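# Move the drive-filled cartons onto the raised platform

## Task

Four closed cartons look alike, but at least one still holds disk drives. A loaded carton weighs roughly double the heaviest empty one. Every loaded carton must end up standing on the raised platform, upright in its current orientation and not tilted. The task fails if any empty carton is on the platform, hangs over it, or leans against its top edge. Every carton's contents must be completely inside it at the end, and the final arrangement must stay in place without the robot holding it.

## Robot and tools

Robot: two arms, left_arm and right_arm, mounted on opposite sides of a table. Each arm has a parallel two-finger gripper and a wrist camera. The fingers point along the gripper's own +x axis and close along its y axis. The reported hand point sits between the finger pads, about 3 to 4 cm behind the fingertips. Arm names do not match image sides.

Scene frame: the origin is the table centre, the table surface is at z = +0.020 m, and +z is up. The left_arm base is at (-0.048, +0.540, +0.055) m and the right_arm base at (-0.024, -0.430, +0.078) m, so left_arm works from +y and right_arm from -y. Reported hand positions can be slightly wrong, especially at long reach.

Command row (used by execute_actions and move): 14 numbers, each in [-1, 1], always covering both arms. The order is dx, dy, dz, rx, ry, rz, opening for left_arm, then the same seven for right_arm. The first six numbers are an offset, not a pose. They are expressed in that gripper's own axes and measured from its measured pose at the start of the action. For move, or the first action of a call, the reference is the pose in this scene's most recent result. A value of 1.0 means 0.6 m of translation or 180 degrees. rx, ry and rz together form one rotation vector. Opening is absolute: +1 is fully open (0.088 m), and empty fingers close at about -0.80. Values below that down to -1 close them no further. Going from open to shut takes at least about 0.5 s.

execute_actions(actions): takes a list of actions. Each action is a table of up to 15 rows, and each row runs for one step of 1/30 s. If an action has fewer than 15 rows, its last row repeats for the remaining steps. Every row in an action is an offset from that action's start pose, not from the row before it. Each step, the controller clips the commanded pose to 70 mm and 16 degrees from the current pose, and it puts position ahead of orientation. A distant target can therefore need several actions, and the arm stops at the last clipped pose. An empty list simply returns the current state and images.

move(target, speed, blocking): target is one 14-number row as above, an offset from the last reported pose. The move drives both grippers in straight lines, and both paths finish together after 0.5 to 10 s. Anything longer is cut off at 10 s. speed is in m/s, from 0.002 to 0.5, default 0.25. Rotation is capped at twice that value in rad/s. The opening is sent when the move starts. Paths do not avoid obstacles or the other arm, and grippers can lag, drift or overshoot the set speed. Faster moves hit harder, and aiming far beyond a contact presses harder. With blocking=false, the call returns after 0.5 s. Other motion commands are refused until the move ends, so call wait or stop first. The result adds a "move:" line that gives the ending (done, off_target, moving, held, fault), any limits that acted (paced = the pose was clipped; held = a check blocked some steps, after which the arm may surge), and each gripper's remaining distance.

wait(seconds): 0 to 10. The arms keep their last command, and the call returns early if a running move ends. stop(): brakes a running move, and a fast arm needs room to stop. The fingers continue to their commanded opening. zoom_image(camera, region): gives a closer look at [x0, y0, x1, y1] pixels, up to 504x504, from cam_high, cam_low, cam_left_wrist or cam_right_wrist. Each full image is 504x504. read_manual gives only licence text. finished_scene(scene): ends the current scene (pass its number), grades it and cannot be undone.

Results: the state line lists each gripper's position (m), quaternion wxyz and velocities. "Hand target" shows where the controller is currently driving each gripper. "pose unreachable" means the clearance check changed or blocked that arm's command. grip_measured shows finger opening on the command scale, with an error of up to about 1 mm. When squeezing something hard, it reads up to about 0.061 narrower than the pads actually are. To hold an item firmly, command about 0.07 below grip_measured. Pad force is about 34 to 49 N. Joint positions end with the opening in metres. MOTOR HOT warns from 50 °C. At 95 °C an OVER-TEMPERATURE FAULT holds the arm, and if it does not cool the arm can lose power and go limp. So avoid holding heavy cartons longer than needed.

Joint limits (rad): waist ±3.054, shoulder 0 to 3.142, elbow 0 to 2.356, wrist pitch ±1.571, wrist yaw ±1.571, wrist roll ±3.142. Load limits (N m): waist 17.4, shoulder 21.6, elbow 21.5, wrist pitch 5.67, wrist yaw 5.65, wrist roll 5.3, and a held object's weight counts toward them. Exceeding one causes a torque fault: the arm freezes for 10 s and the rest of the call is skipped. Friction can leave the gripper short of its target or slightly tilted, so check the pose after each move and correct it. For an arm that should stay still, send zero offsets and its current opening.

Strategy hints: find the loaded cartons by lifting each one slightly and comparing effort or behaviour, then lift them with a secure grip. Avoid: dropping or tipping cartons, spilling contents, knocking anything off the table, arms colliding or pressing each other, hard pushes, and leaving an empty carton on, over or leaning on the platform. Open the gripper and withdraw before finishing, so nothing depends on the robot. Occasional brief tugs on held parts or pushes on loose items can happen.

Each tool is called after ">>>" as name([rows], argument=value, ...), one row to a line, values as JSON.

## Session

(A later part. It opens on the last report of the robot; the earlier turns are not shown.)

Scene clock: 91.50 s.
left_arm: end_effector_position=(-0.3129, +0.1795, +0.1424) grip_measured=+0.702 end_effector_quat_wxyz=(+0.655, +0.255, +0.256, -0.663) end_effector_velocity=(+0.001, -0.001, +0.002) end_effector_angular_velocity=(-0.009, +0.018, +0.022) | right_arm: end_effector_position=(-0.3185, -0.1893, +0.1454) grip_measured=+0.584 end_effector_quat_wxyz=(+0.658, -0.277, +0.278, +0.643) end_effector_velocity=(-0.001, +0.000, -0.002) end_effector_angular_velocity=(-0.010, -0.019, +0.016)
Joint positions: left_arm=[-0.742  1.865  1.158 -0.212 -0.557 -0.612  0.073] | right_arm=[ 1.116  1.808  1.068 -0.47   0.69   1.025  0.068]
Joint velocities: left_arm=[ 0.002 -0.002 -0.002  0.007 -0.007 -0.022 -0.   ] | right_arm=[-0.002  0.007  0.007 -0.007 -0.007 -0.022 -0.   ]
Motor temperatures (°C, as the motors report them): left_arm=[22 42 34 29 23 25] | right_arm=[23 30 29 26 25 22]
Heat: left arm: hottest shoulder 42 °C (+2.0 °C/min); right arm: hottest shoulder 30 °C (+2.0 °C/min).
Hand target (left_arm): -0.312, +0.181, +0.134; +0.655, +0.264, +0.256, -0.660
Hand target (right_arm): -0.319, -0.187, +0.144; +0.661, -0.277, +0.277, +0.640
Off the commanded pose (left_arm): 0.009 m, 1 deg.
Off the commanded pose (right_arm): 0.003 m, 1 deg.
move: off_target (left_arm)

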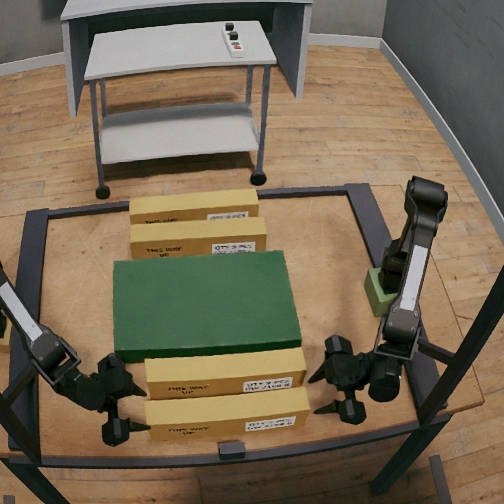

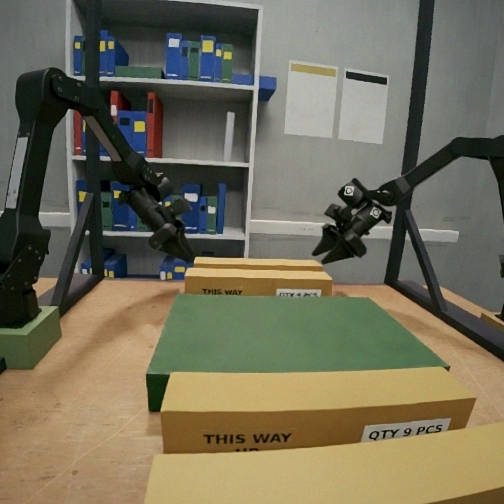

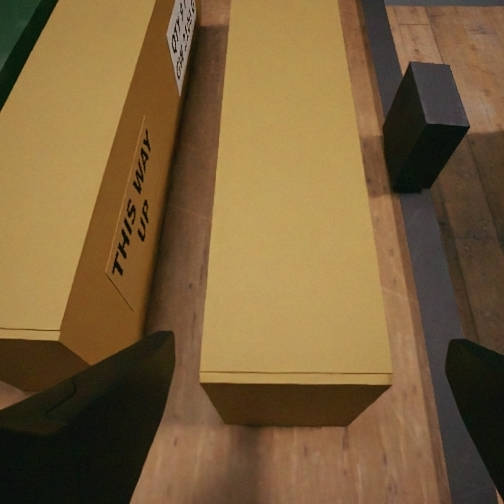

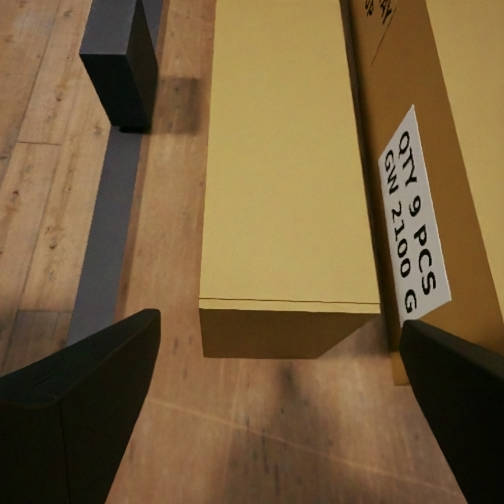

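>>> move(target=[0.105,0.002,-0.022,0,0.012,0,0.7,0.122,0,0.002,0,0,0,0.58], speed=0.07)

Scene clock: 96.67 s.
left_arm: end_effector_position=(-0.3115, +0.1437, +0.0949) grip_measured=+0.702 end_effector_quat_wxyz=(+0.651, +0.265, +0.269, -0.659) end_effector_velocity=(-0.005, -0.002, +0.006) end_effector_angular_velocity=(-0.020, -0.005, -0.018) | right_arm: end_effector_position=(-0.3188, -0.1374, +0.1005) grip_measured=+0.583 end_effector_quat_wxyz=(+0.658, -0.268, +0.279, +0.646) end_effector_velocity=(-0.003, -0.000, -0.001) end_effector_angular_velocity=(-0.013, +0.001, +0.023)
Joint positions: left_arm=[-0.666  2.038  1.208 -0.084 -0.49  -0.562  0.073] | right_arm=[ 0.984  1.969  1.057 -0.183  0.641  0.87   0.068]
Joint velocities: left_arm=[-0.007 -0.002  0.012  0.007 -0.007  0.022 -0.   ] | right_arm=[-0.002  0.002  0.002  0.007 -0.022 -0.022 -0.   ]
Motor temperatures (°C, as the motors report them): left_arm=[22 42 34 29 23 25] | right_arm=[23 31 29 26 25 22]
Heat: left arm: hottest shoulder 42 °C (+2.0 °C/min); right arm: hottest shoulder 31 °C (+3.0 °C/min).
Hand target (left_arm): -0.312, +0.142, +0.091; +0.650, +0.268, +0.269, -0.658
Hand target (right_arm): -0.317, -0.137, +0.094; +0.658, -0.276, +0.277, +0.643
Off the commanded pose (left_arm): 0.005 m, 0 deg.
Off the commanded pose (right_arm): 0.007 m, 1 deg.
move: done

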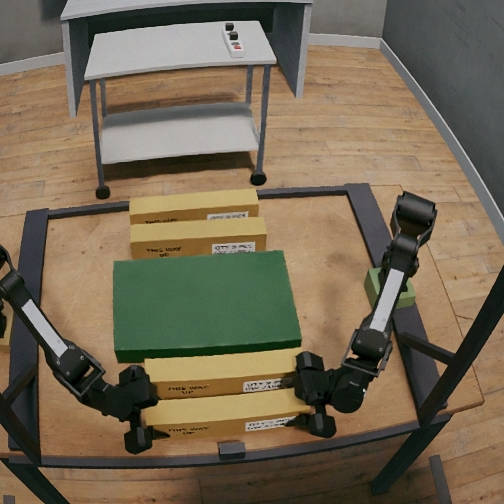

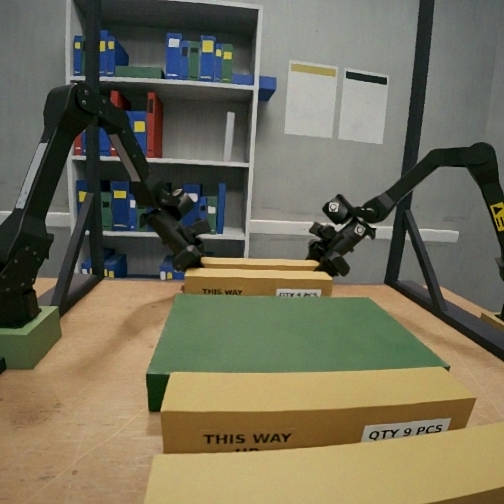

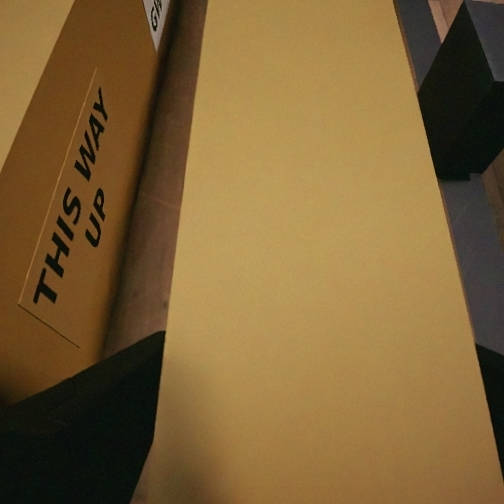

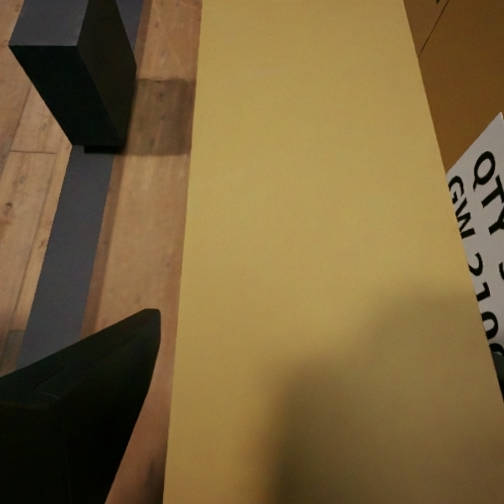

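>>> execute_actions([
  [[0,0,0,0,0,0,0.65,0,-0.002,0,0,0,0,0.56],[0,0,0,0,0,0,0.6,0,-0.004,0,0,0,0,0.54],[0,0,0,0,0,0,0.55,0,-0.006,0,0,0,0,0.52],[0,0,0,0,0,0,0.5,0,-0.008,0,0,0,0,0.49],[0,0,0,0,0,0,0.46,0,-0.009,0,0,0,0,0.46],[0,0,0,0,0,0,0.42,0,-0.01,0,0,0,0,0.42],[0,0,0,0,0,0,0.38,0,-0.01,0,0,0,0,0.38],[0,0,0,0,0,0,0.35,0,-0.01,0,0,0,0,0.35],[0,0,0,0,0,0,0.32,0,-0.01,0,0,0,0,0.32],[0,0,0,0,0,0,0.29,0,-0.01,0,0,0,0,0.29],[0,0,0,0,0,0,0.26,0,-0.01,0,0,0,0,0.26],[0,0,0,0,0,0,0.23,0,-0.01,0,0,0,0,0.23],[0,0,0,0,0,0,0.2,0,-0.01,0,0,0,0,0.2],[0,0,0,0,0,0,0.17,0,-0.01,0,0,0,0,0.17]],
  [[0,0,0,0,0,0,0.17,0,0,0,0,0,0,0.17]],
])

>>> move(target=[-0.059,0,0.059,0,0,0,0.17,-0.059,0,0.059,0,0,0,0.17], speed=0.04)

Scene clock: 105.37 s.
left_arm: end_effector_position=(-0.3098, +0.1432, +0.0947) grip_measured=+0.290 end_effector_quat_wxyz=(+0.653, +0.265, +0.268, -0.656) end_effector_velocity=(+0.000, +0.004, -0.002) end_effector_angular_velocity=(+0.005, -0.007, +0.002) | right_arm: end_effector_position=(-0.3153, -0.1378, +0.0970) grip_measured=+0.285 end_effector_quat_wxyz=(+0.658, -0.271, +0.279, +0.646) end_effector_velocity=(+0.008, -0.003, -0.004) end_effector_angular_velocity=(-0.017, -0.044, -0.001)
Joint positions: left_arm=[-0.664  2.039  1.208 -0.087 -0.495 -0.563  0.053] | right_arm=[ 0.978  1.968  1.04  -0.169  0.636  0.864  0.053]
Joint velocities: left_arm=[-0.007 -0.002 -0.007 -0.007 -0.007 -0.007  0.   ] | right_arm=[-0.002 -0.002 -0.007 -0.037  0.007 -0.007 -0.   ]
Motor temperatures (°C, as the motors report them): left_arm=[22 43 34 29 23 25] | right_arm=[23 31 29 26 25 22]
Heat: left arm: hottest shoulder 43 °C (+2.0 °C/min); right arm: hottest shoulder 31 °C (+2.0 °C/min).
Hand target (left_arm): -0.310, +0.143, +0.095; +0.653, +0.265, +0.268, -0.657
Hand target (right_arm): -0.315, -0.138, +0.097; +0.658, -0.271, +0.279, +0.646
Off the commanded pose (left_arm): 0.000 m, 0 deg.
Off the commanded pose (right_arm): 0.000 m, 0 deg.

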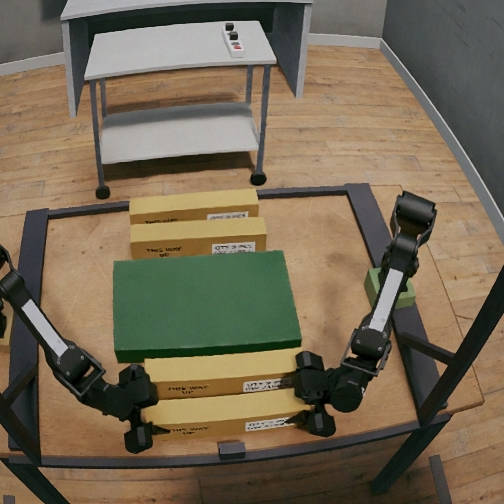

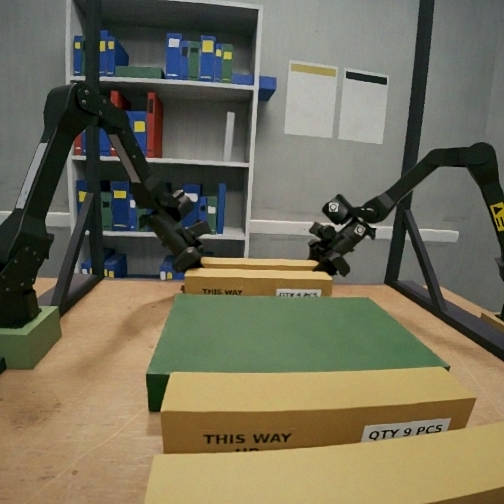

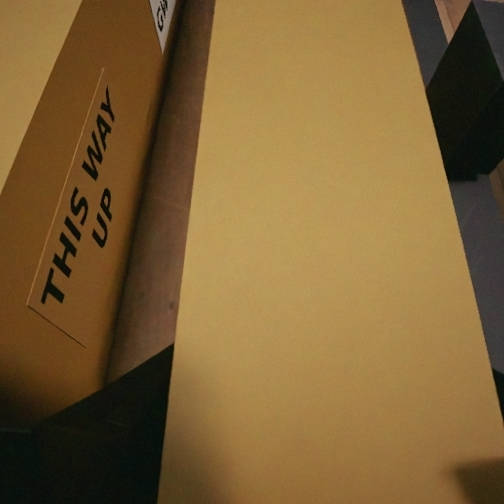

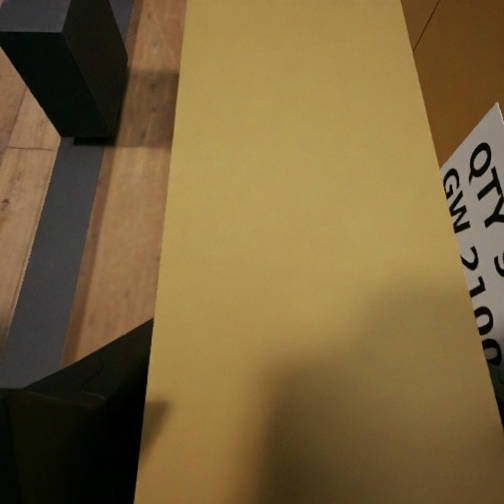

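Scene clock: 106.97 s.
left_arm: end_effector_position=(-0.2974, +0.1433, +0.1156) grip_measured=+0.290 end_effector_quat_wxyz=(+0.657, +0.296, +0.269, -0.640) end_effector_velocity=(+0.000, +0.003, -0.003) end_effector_angular_velocity=(+0.020, -0.005, -0.001) | right_arm: end_effector_position=(-0.3040, -0.1356, +0.1211) grip_measured=+0.285 end_effector_quat_wxyz=(+0.663, -0.298, +0.276, +0.628) end_effector_velocity=(-0.001, +0.001, +0.002) end_effector_angular_velocity=(-0.005, +0.001, +0.006)
Joint positions: left_arm=[-0.644  1.995  1.272 -0.258 -0.494 -0.55   0.053] | right_arm=[ 0.956  1.911  1.103 -0.349  0.627  0.856  0.053]
Joint velocities: left_arm=[-0.002  0.002  0.002 -0.022  0.007 -0.007 -0.   ] | right_arm=[-0.002 -0.002  0.007 -0.007 -0.007 -0.007 -0.   ]
Motor temperatures (°C, as the motors report them): left_arm=[22 44 34 29 23 25] | right_arm=[23 32 29 26 25 22]
Heat: left arm: hottest shoulder 44 °C (+3.0 °C/min); right arm: hottest shoulder 32 °C (+3.0 °C/min).
Hand target (left_arm): -0.309, +0.145, +0.144; +0.653, +0.266, +0.268, -0.657
Hand target (right_arm): -0.315, -0.137, +0.146; +0.657, -0.271, +0.279, +0.645
Off the commanded pose (left_arm): 0.032 m, 4 deg.
Off the commanded pose (right_arm): 0.028 m, 4 deg.
move: off_target (left_arm, right_arm)

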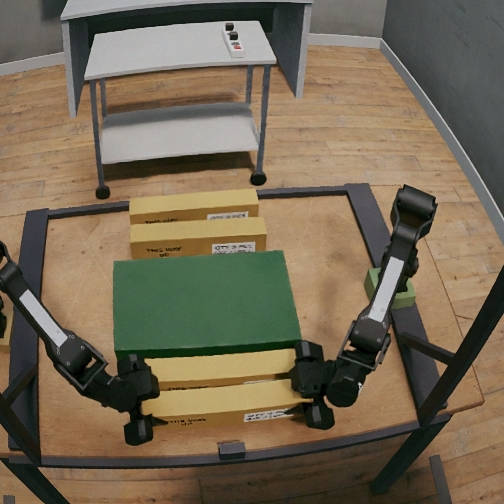

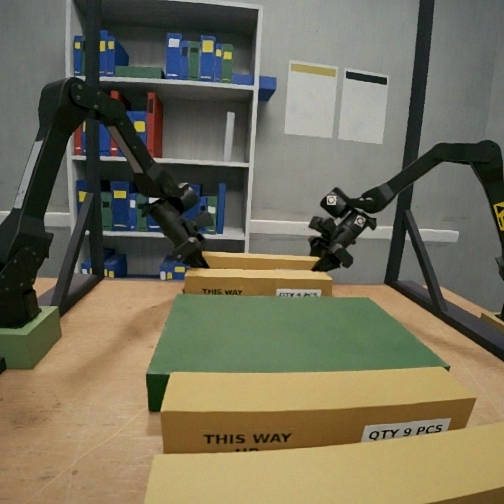

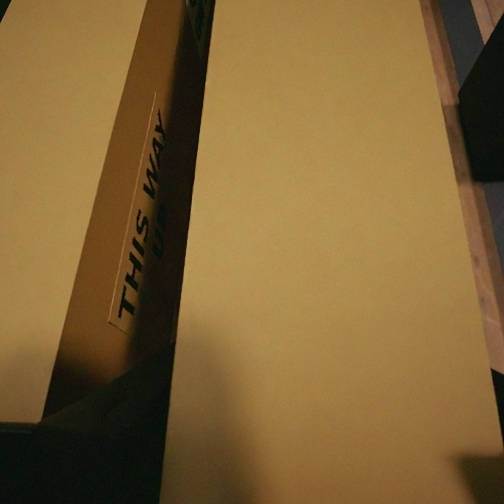

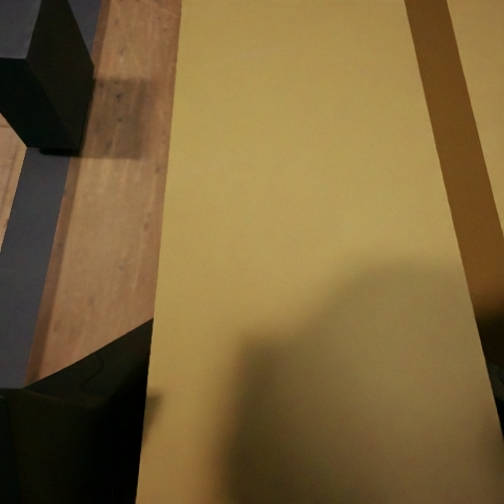

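>>> execute_actions([
  [[-0.038,-0.018,0.035,-0.008,-0.015,-0.013,0.17,-0.034,0.018,0.032,0.008,-0.014,0.013,0.17],[-0.042,-0.018,0.039,-0.008,-0.015,-0.013,0.17,-0.038,0.018,0.035,0.008,-0.014,0.013,0.17],[-0.046,-0.018,0.043,-0.008,-0.015,-0.013,0.17,-0.042,0.018,0.039,0.008,-0.014,0.013,0.17],[-0.05,-0.017,0.046,-0.008,-0.015,-0.013,0.17,-0.046,0.017,0.043,0.008,-0.014,0.013,0.17],[-0.054,-0.017,0.05,-0.008,-0.015,-0.013,0.17,-0.05,0.017,0.046,0.008,-0.014,0.013,0.17],[-0.058,-0.017,0.054,-0.008,-0.015,-0.013,0.17,-0.054,0.017,0.05,0.008,-0.014,0.013,0.17],[-0.062,-0.016,0.058,-0.008,-0.015,-0.013,0.17,-0.058,0.016,0.054,0.008,-0.014,0.013,0.17],[-0.066,-0.016,0.061,-0.008,-0.015,-0.013,0.17,-0.062,0.016,0.058,0.008,-0.014,0.013,0.17],[-0.07,-0.016,0.065,-0.008,-0.015,-0.013,0.17,-0.066,0.016,0.061,0.008,-0.014,0.013,0.17],[-0.074,-0.016,0.069,-0.008,-0.015,-0.013,0.17,-0.07,0.016,0.065,0.008,-0.014,0.013,0.17],[-0.078,-0.016,0.072,-0.008,-0.015,-0.013,0.17,-0.074,0.016,0.069,0.008,-0.014,0.013,0.17]],
])

>>> move(target=[-0.15,-0.01,0.14,-0.008,-0.018,-0.013,0.17,-0.14,0.01,0.13,0.008,-0.016,0.013,0.17], speed=0.1)

Scene clock: 124.80 s.
left_arm: end_effector_position=(-0.2988, +0.1451, +0.1435) grip_measured=+0.290 end_effector_quat_wxyz=(+0.654, +0.302, +0.270, -0.639) end_effector_velocity=(-0.014, +0.005, +0.045) end_effector_angular_velocity=(-0.026, +0.038, -0.001) | right_arm: end_effector_position=(-0.3059, -0.1341, +0.1499) grip_measured=+0.285 end_effector_quat_wxyz=(+0.664, -0.301, +0.276, +0.627) end_effector_velocity=(-0.015, -0.002, +0.044) end_effector_angular_velocity=(+0.007, +0.051, +0.020)
Joint positions: left_arm=[-0.648  1.953  1.34  -0.38  -0.492 -0.551  0.053] | right_arm=[ 0.955  1.869  1.178 -0.473  0.627  0.856  0.053]
Joint velocities: left_arm=[-0.032 -0.061  0.09  -0.125 -0.007 -0.037 -0.   ] | right_arm=[ 0.017 -0.066  0.1   -0.125 -0.022  0.007 -0.   ]
Motor temperatures (°C, as the motors report them): left_arm=[22 56 36 28 23 25] | right_arm=[23 41 30 25 25 22]
Heat: left arm: hottest shoulder 56 °C (+13.0 °C/min); right arm: hottest shoulder 41 °C (+10.0 °C/min). Fold the left arm in close to its base before you think long.
Hand target (left_arm): -0.309, +0.145, +0.178; +0.653, +0.267, +0.268, -0.656
Hand target (right_arm): -0.316, -0.134, +0.181; +0.659, -0.270, +0.276, +0.645
Off the commanded pose (left_arm): 0.037 m, 5 deg.
Off the commanded pose (right_arm): 0.033 m, 4 deg.
MOTOR HOT: a motor of the left arm reached 50 °C. Now the hottest motor of the left arm, joint 2 (shoulder), reports 56 °C. The temperature limit of the motors' drives, at which the controller stops that arm, is 95 °C. To cool a motor, set the load down, stop pushing, or move to a pose that needs little force.

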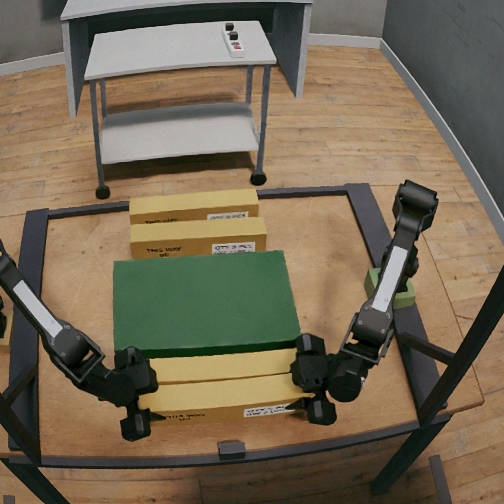

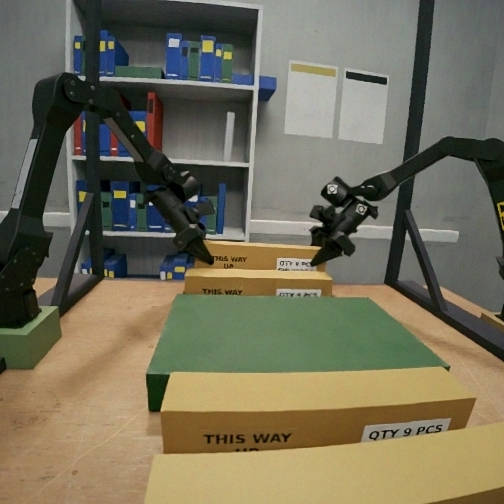

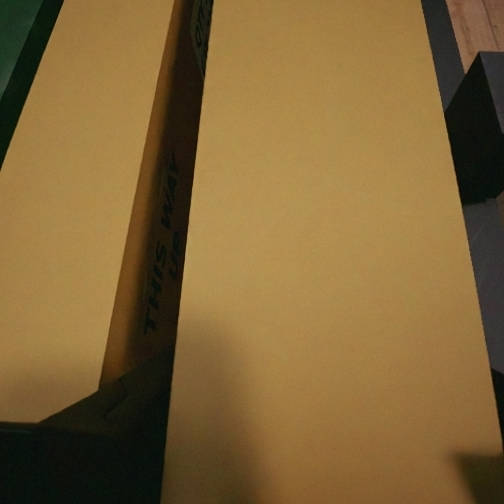

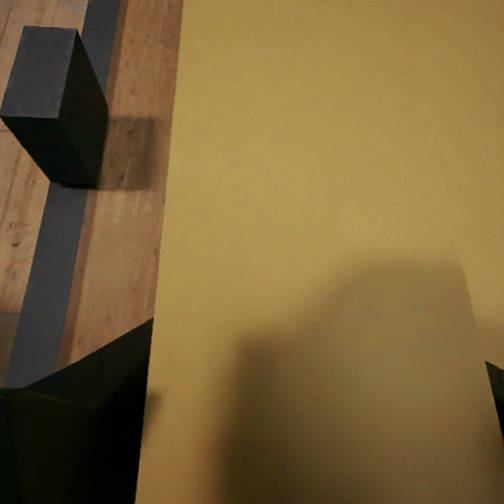

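Scene clock: 126.50 s.
left_arm: end_effector_position=(-0.3057, +0.1477, +0.2231) grip_measured=+0.290 end_effector_quat_wxyz=(+0.649, +0.317, +0.274, -0.635) end_effector_velocity=(+0.000, +0.001, +0.005) end_effector_angular_velocity=(-0.003, -0.002, +0.007) | right_arm: end_effector_position=(-0.3126, -0.1333, +0.2304) grip_measured=+0.285 end_effector_quat_wxyz=(+0.663, -0.310, +0.275, +0.624) end_effector_velocity=(-0.000, +0.000, +0.008) end_effector_angular_velocity=(-0.001, +0.015, -0.005)
Joint positions: left_arm=[-0.661  1.916  1.629 -0.745 -0.487 -0.564  0.053] | right_arm=[ 0.963  1.814  1.448 -0.82   0.627  0.865  0.053]
Joint velocities: left_arm=[-0.002 -0.002  0.017 -0.022 -0.007 -0.007 -0.   ] | right_arm=[-0.002 -0.007  0.022 -0.022 -0.007  0.007 -0.   ]
Motor temperatures (°C, as the motors report them): left_arm=[22 57 36 28 23 25] | right_arm=[23 42 31 25 25 22]
Heat: left arm: hottest shoulder 57 °C (+14.1 °C/min); right arm: hottest shoulder 42 °C (+11.1 °C/min). Fold the left arm in close to its base before you think long.
Hand target (left_arm): -0.310, +0.146, +0.265; +0.652, +0.270, +0.265, -0.657
Hand target (right_arm): -0.318, -0.132, +0.264; +0.661, -0.272, +0.273, +0.644
Off the commanded pose (left_arm): 0.044 m, 6 deg.
Off the commanded pose (right_arm): 0.034 m, 5 deg.
MOTOR HOT: still on. Now the hottest motor of the left arm, joint 2 (shoulder), reports 57 °C; a drive's own limit is 95 °C.
move: off_target (left_arm, right_arm)

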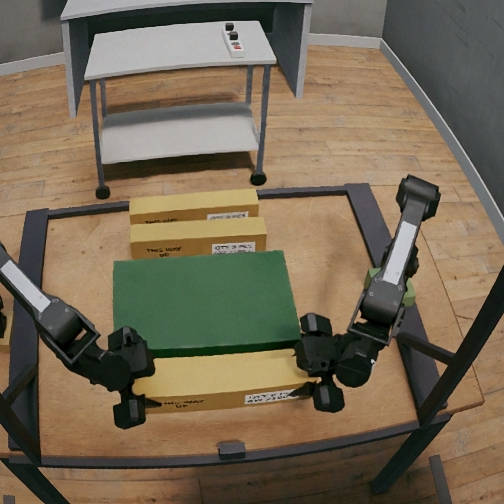

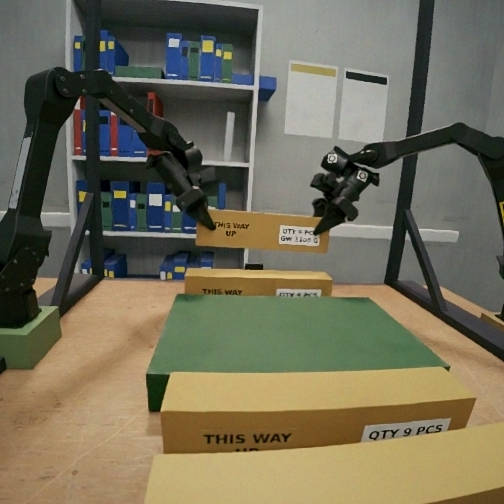

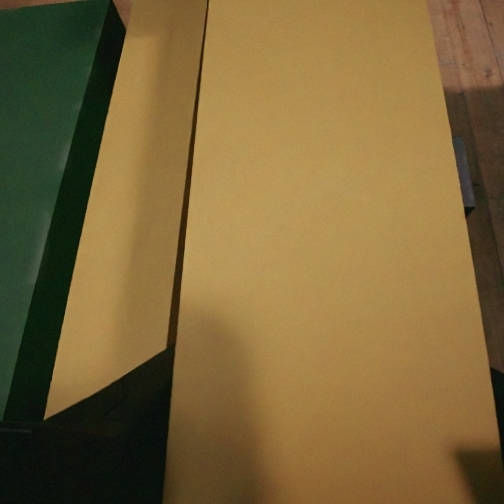

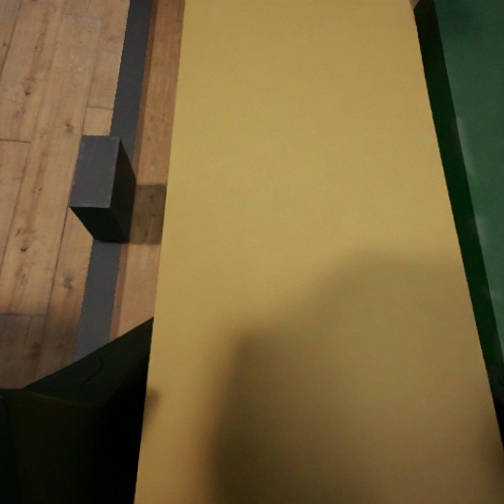

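>>> move(target=[-0.063,0.335,0.028,-0.012,-0.024,-0.018,0.17,-0.025,-0.345,0.048,0.012,-0.018,0.018,0.17], speed=0.1)

Scene clock: 132.43 s.
left_arm: end_effector_position=(-0.1059, +0.1547, +0.2481) grip_measured=+0.290 end_effector_quat_wxyz=(+0.642, +0.296, +0.294, -0.643) end_effector_velocity=(+0.008, +0.001, -0.001) end_effector_angular_velocity=(+0.008, -0.001, +0.012) | right_arm: end_effector_position=(-0.1089, -0.1246, +0.2584) grip_measured=+0.285 end_effector_quat_wxyz=(+0.655, -0.296, +0.288, +0.633) end_effector_velocity=(+0.005, -0.003, -0.002) end_effector_angular_velocity=(-0.023, -0.005, +0.008)
Joint positions: left_arm=[-0.129  1.485  1.216 -0.601 -0.13  -0.149  0.053] | right_arm=[ 0.388  1.228  0.966 -0.642  0.299  0.322  0.053]
Joint velocities: left_arm=[ 0.022 -0.002 -0.002 -0.007  0.007  0.007  0.   ] | right_arm=[-0.022 -0.007 -0.002 -0.022 -0.022 -0.022 -0.   ]
Motor temperatures (°C, as the motors report them): left_arm=[22 60 37 29 23 25] | right_arm=[23 44 31 25 25 22]
Heat: left arm: hottest shoulder 60 °C (+17.2 °C/min); right arm: hottest shoulder 44 °C (+14.2 °C/min). Fold the left arm in close to its base before you think long.
Hand target (left_arm): -0.108, +0.159, +0.274; +0.645, +0.271, +0.274, -0.661
Hand target (right_arm): -0.108, -0.126, +0.277; +0.659, -0.272, +0.274, +0.645
Off the commanded pose (left_arm): 0.028 m, 4 deg.
Off the commanded pose (right_arm): 0.016 m, 3 deg.
MOTOR HOT: still on. Now the hottest motor of the left arm, joint 2 (shoulder), reports 60 °C; a drive's own limit is 95 °C.
move: off_target (left_arm, right_arm)

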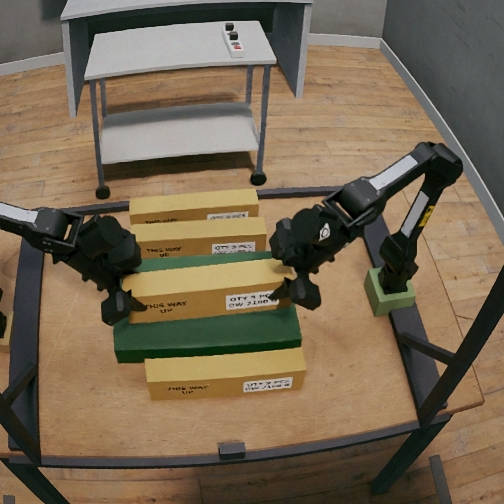

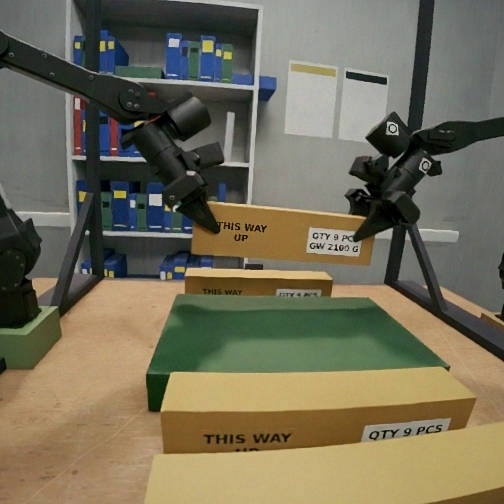

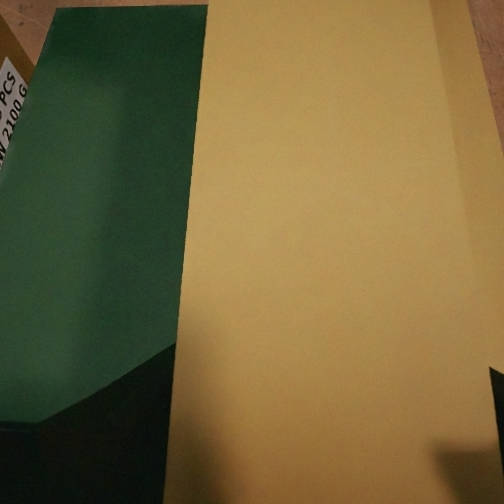

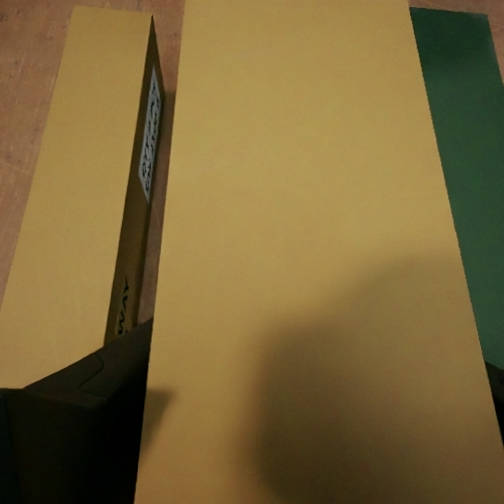

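Lower to ~0.175 first.

>>> move(target=[0.074,0,-0.066,0,-0.018,-0.004,0.17,0.098,0,-0.086,0.003,-0.014,0.004,0.17], speed=0.05)

>>> move(target=[0.024,0,-0.022,0,-0.01,0,0.17,0.03,0,-0.028,0,-0.004,0,0.17], speed=0.015)

Scene clock: 137.60 s.
left_arm: end_effector_position=(-0.1028, +0.1543, +0.1793) grip_measured=+0.290 end_effector_quat_wxyz=(+0.646, +0.284, +0.287, -0.647) end_effector_velocity=(-0.001, +0.003, -0.005) end_effector_angular_velocity=(+0.008, -0.001, -0.013) | right_arm: end_effector_position=(-0.1059, -0.1232, +0.1779) grip_measured=+0.285 end_effector_quat_wxyz=(+0.659, -0.280, +0.280, +0.640) end_effector_velocity=(+0.001, -0.002, -0.005) end_effector_angular_velocity=(-0.000, +0.001, +0.008)
Joint positions: left_arm=[-0.119  1.516  0.948 -0.271 -0.124 -0.145  0.053] | right_arm=[ 0.375  1.278  0.649 -0.234  0.293  0.31   0.053]
Joint velocities: left_arm=[-0.002 -0.002 -0.017  0.007  0.007  0.007  0.   ] | right_arm=[-0.002 -0.002 -0.022  0.022 -0.007 -0.007  0.   ]
Motor temperatures (°C, as the motors report them): left_arm=[22 60 37 29 23 25] | right_arm=[23 43 31 26 25 22]
Heat: left arm: hottest shoulder 60 °C (+18.2 °C/min); right arm: hottest shoulder 43 °C (+13.1 °C/min). Fold the left arm in close to its base before you think long.
Hand target (left_arm): -0.105, +0.155, +0.189; +0.646, +0.276, +0.277, -0.655
Hand target (right_arm): -0.107, -0.125, +0.180; +0.659, -0.277, +0.278, +0.642
Off the commanded pose (left_arm): 0.010 m, 2 deg.
Off the commanded pose (right_arm): 0.003 m, 1 deg.
MOTOR HOT: still on. Now the hottest motor of the left arm, joint 2 (shoulder), reports 60 °C; a drive's own limit is 95 °C.
move: off_target (left_arm)

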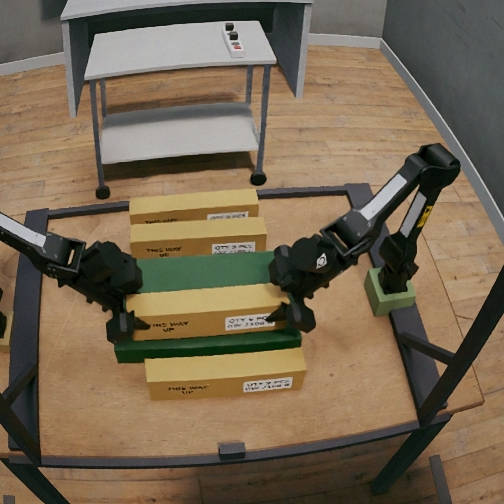

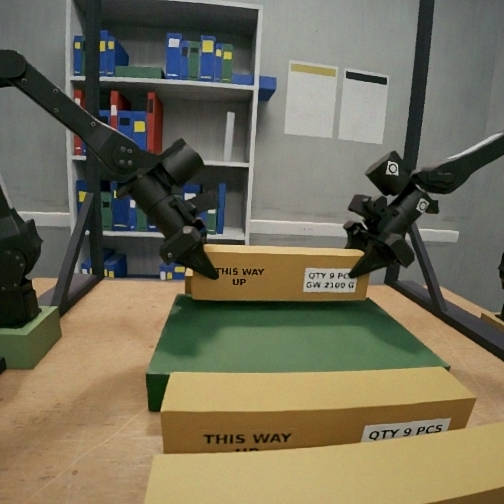

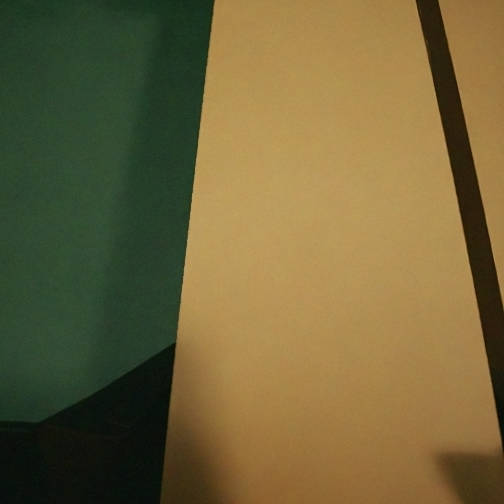

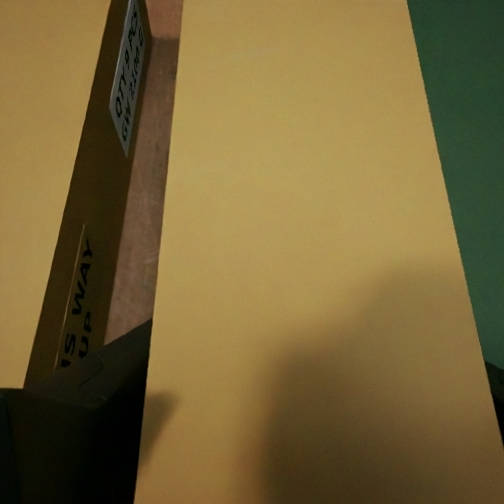

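Scene clock: 139.47 s.
left_arm: end_effector_position=(-0.1016, +0.1544, +0.1547) grip_measured=+0.290 end_effector_quat_wxyz=(+0.648, +0.280, +0.285, -0.648) end_effector_velocity=(+0.000, +0.003, -0.003) end_effector_angular_velocity=(+0.013, +0.028, +0.024) | right_arm: end_effector_position=(-0.1048, -0.1232, +0.1545) grip_measured=+0.285 end_effector_quat_wxyz=(+0.660, -0.278, +0.277, +0.641) end_effector_velocity=(-0.001, -0.001, -0.001) end_effector_angular_velocity=(+0.000, +0.011, +0.002)
Joint positions: left_arm=[-0.116  1.549  0.868 -0.148 -0.124 -0.144  0.053] | right_arm=[ 0.373  1.325  0.573 -0.102  0.295  0.305  0.053]
Joint velocities: left_arm=[ 0.002 -0.002 -0.007 -0.007  0.007 -0.037 -0.   ] | right_arm=[ 0.002 -0.002 -0.007  0.007 -0.007  0.007 -0.   ]
Motor temperatures (°C, as the motors report them): left_arm=[22 59 37 29 23 25] | right_arm=[23 42 31 26 25 22]
Heat: left arm: hottest shoulder 59 °C (+17.2 °C/min); right arm: hottest shoulder 42 °C (+12.2 °C/min). Fold the left arm in close to its base before you think long.
Hand target (left_arm): -0.103, +0.154, +0.160; +0.651, +0.274, +0.277, -0.652
Hand target (right_arm): -0.105, -0.123, +0.153; +0.661, -0.276, +0.276, +0.641
Off the commanded pose (left_arm): 0.005 m, 1 deg.
Off the commanded pose (right_arm): 0.001 m, 0 deg.
MOTOR HOT: still on. Now the hottest motor of the left arm, joint 2 (shoulder), reports 59 °C; a drive's own limit is 95 °C.
move: done

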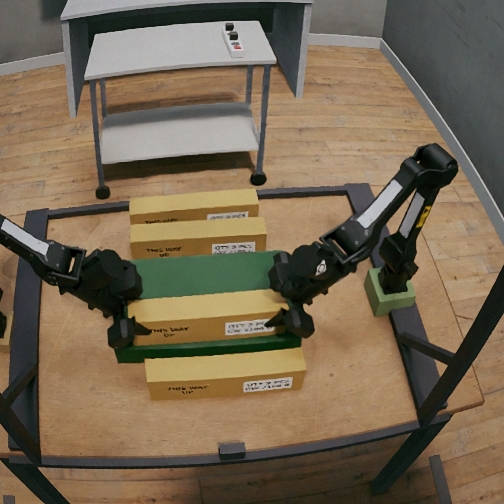

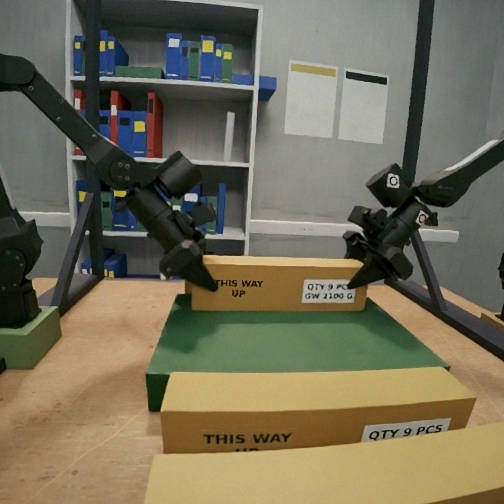

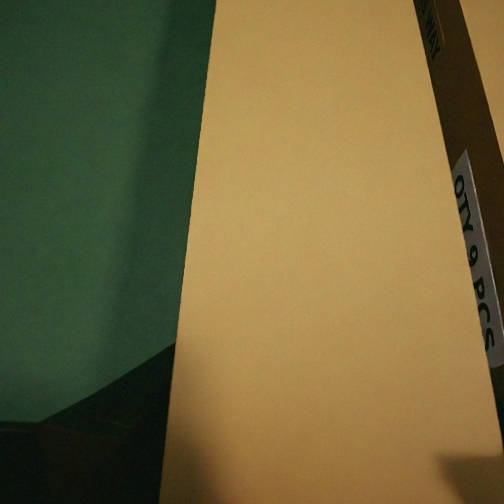

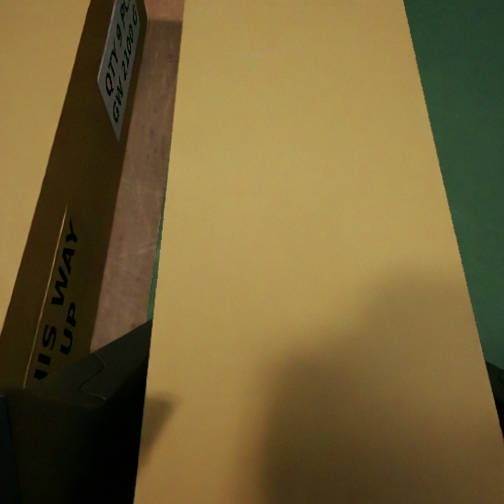

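>>> move(target=[0.007,0,-0.007,0,0,0,0.17,0.007,0,-0.007,0,0,0,0.17], speed=0.01)

Scene clock: 146.30 s.
left_arm: end_effector_position=(-0.1015, +0.1546, +0.1533) grip_measured=+0.290 end_effector_quat_wxyz=(+0.649, +0.278, +0.283, -0.649) end_effector_velocity=(+0.000, +0.001, -0.001) end_effector_angular_velocity=(-0.003, +0.010, +0.019) | right_arm: end_effector_position=(-0.1047, -0.1234, +0.1533) grip_measured=+0.285 end_effector_quat_wxyz=(+0.661, -0.276, +0.275, +0.642) end_effector_velocity=(+0.001, -0.001, -0.001) end_effector_angular_velocity=(+0.004, -0.009, +0.003)
Joint positions: left_arm=[-0.116  1.549  0.859 -0.134 -0.125 -0.144  0.053] | right_arm=[ 0.373  1.325  0.563 -0.086  0.296  0.303  0.053]
Joint velocities: left_arm=[-0.002 -0.002 -0.007  0.007 -0.007 -0.022 -0.   ] | right_arm=[ 0.002 -0.002 -0.007  0.007  0.007 -0.007 -0.   ]
Motor temperatures (°C, as the motors report them): left_arm=[22 56 37 30 23 25] | right_arm=[23 40 31 27 25 22]
Heat: left arm: hottest shoulder 56 °C (+14.2 °C/min); right arm: hottest shoulder 40 °C (+10.2 °C/min). Fold the left arm in close to its base before you think long.
Hand target (left_arm): -0.102, +0.155, +0.149; +0.649, +0.280, +0.285, -0.648
Hand target (right_arm): -0.105, -0.123, +0.149; +0.660, -0.278, +0.277, +0.641
Off the commanded pose (left_arm): 0.005 m, 0 deg.
Off the commanded pose (right_arm): 0.005 m, 0 deg.
MOTOR HOT: still on. Now the hottest motor of the left arm, joint 2 (shoulder), reports 56 °C; a drive's own limit is 95 °C.
move: done

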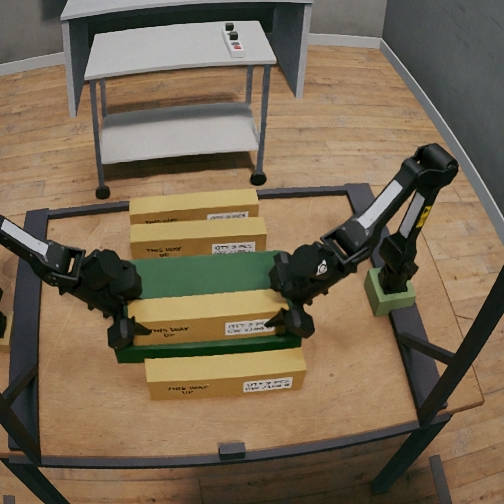

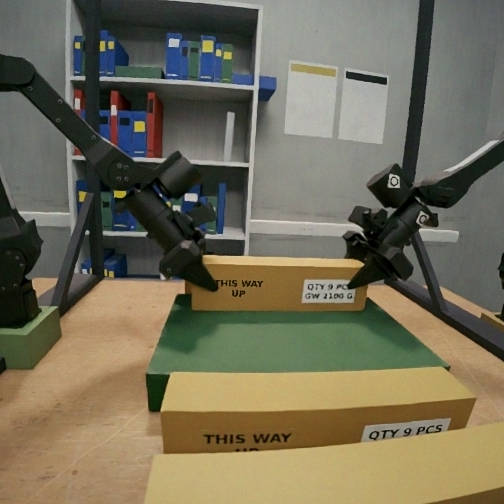

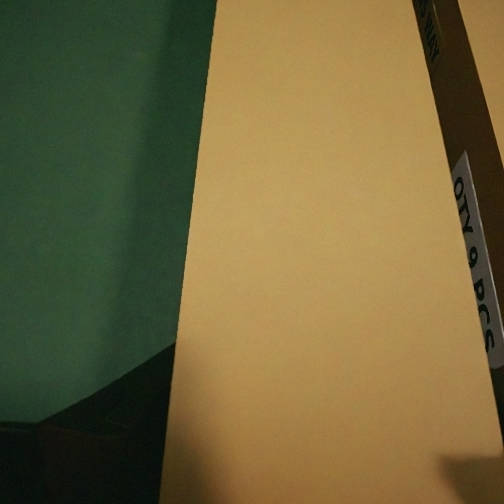

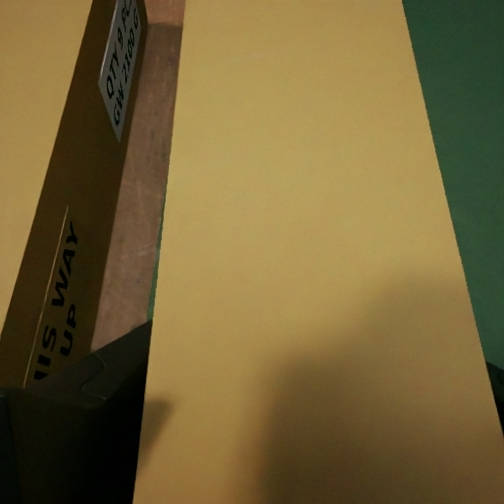

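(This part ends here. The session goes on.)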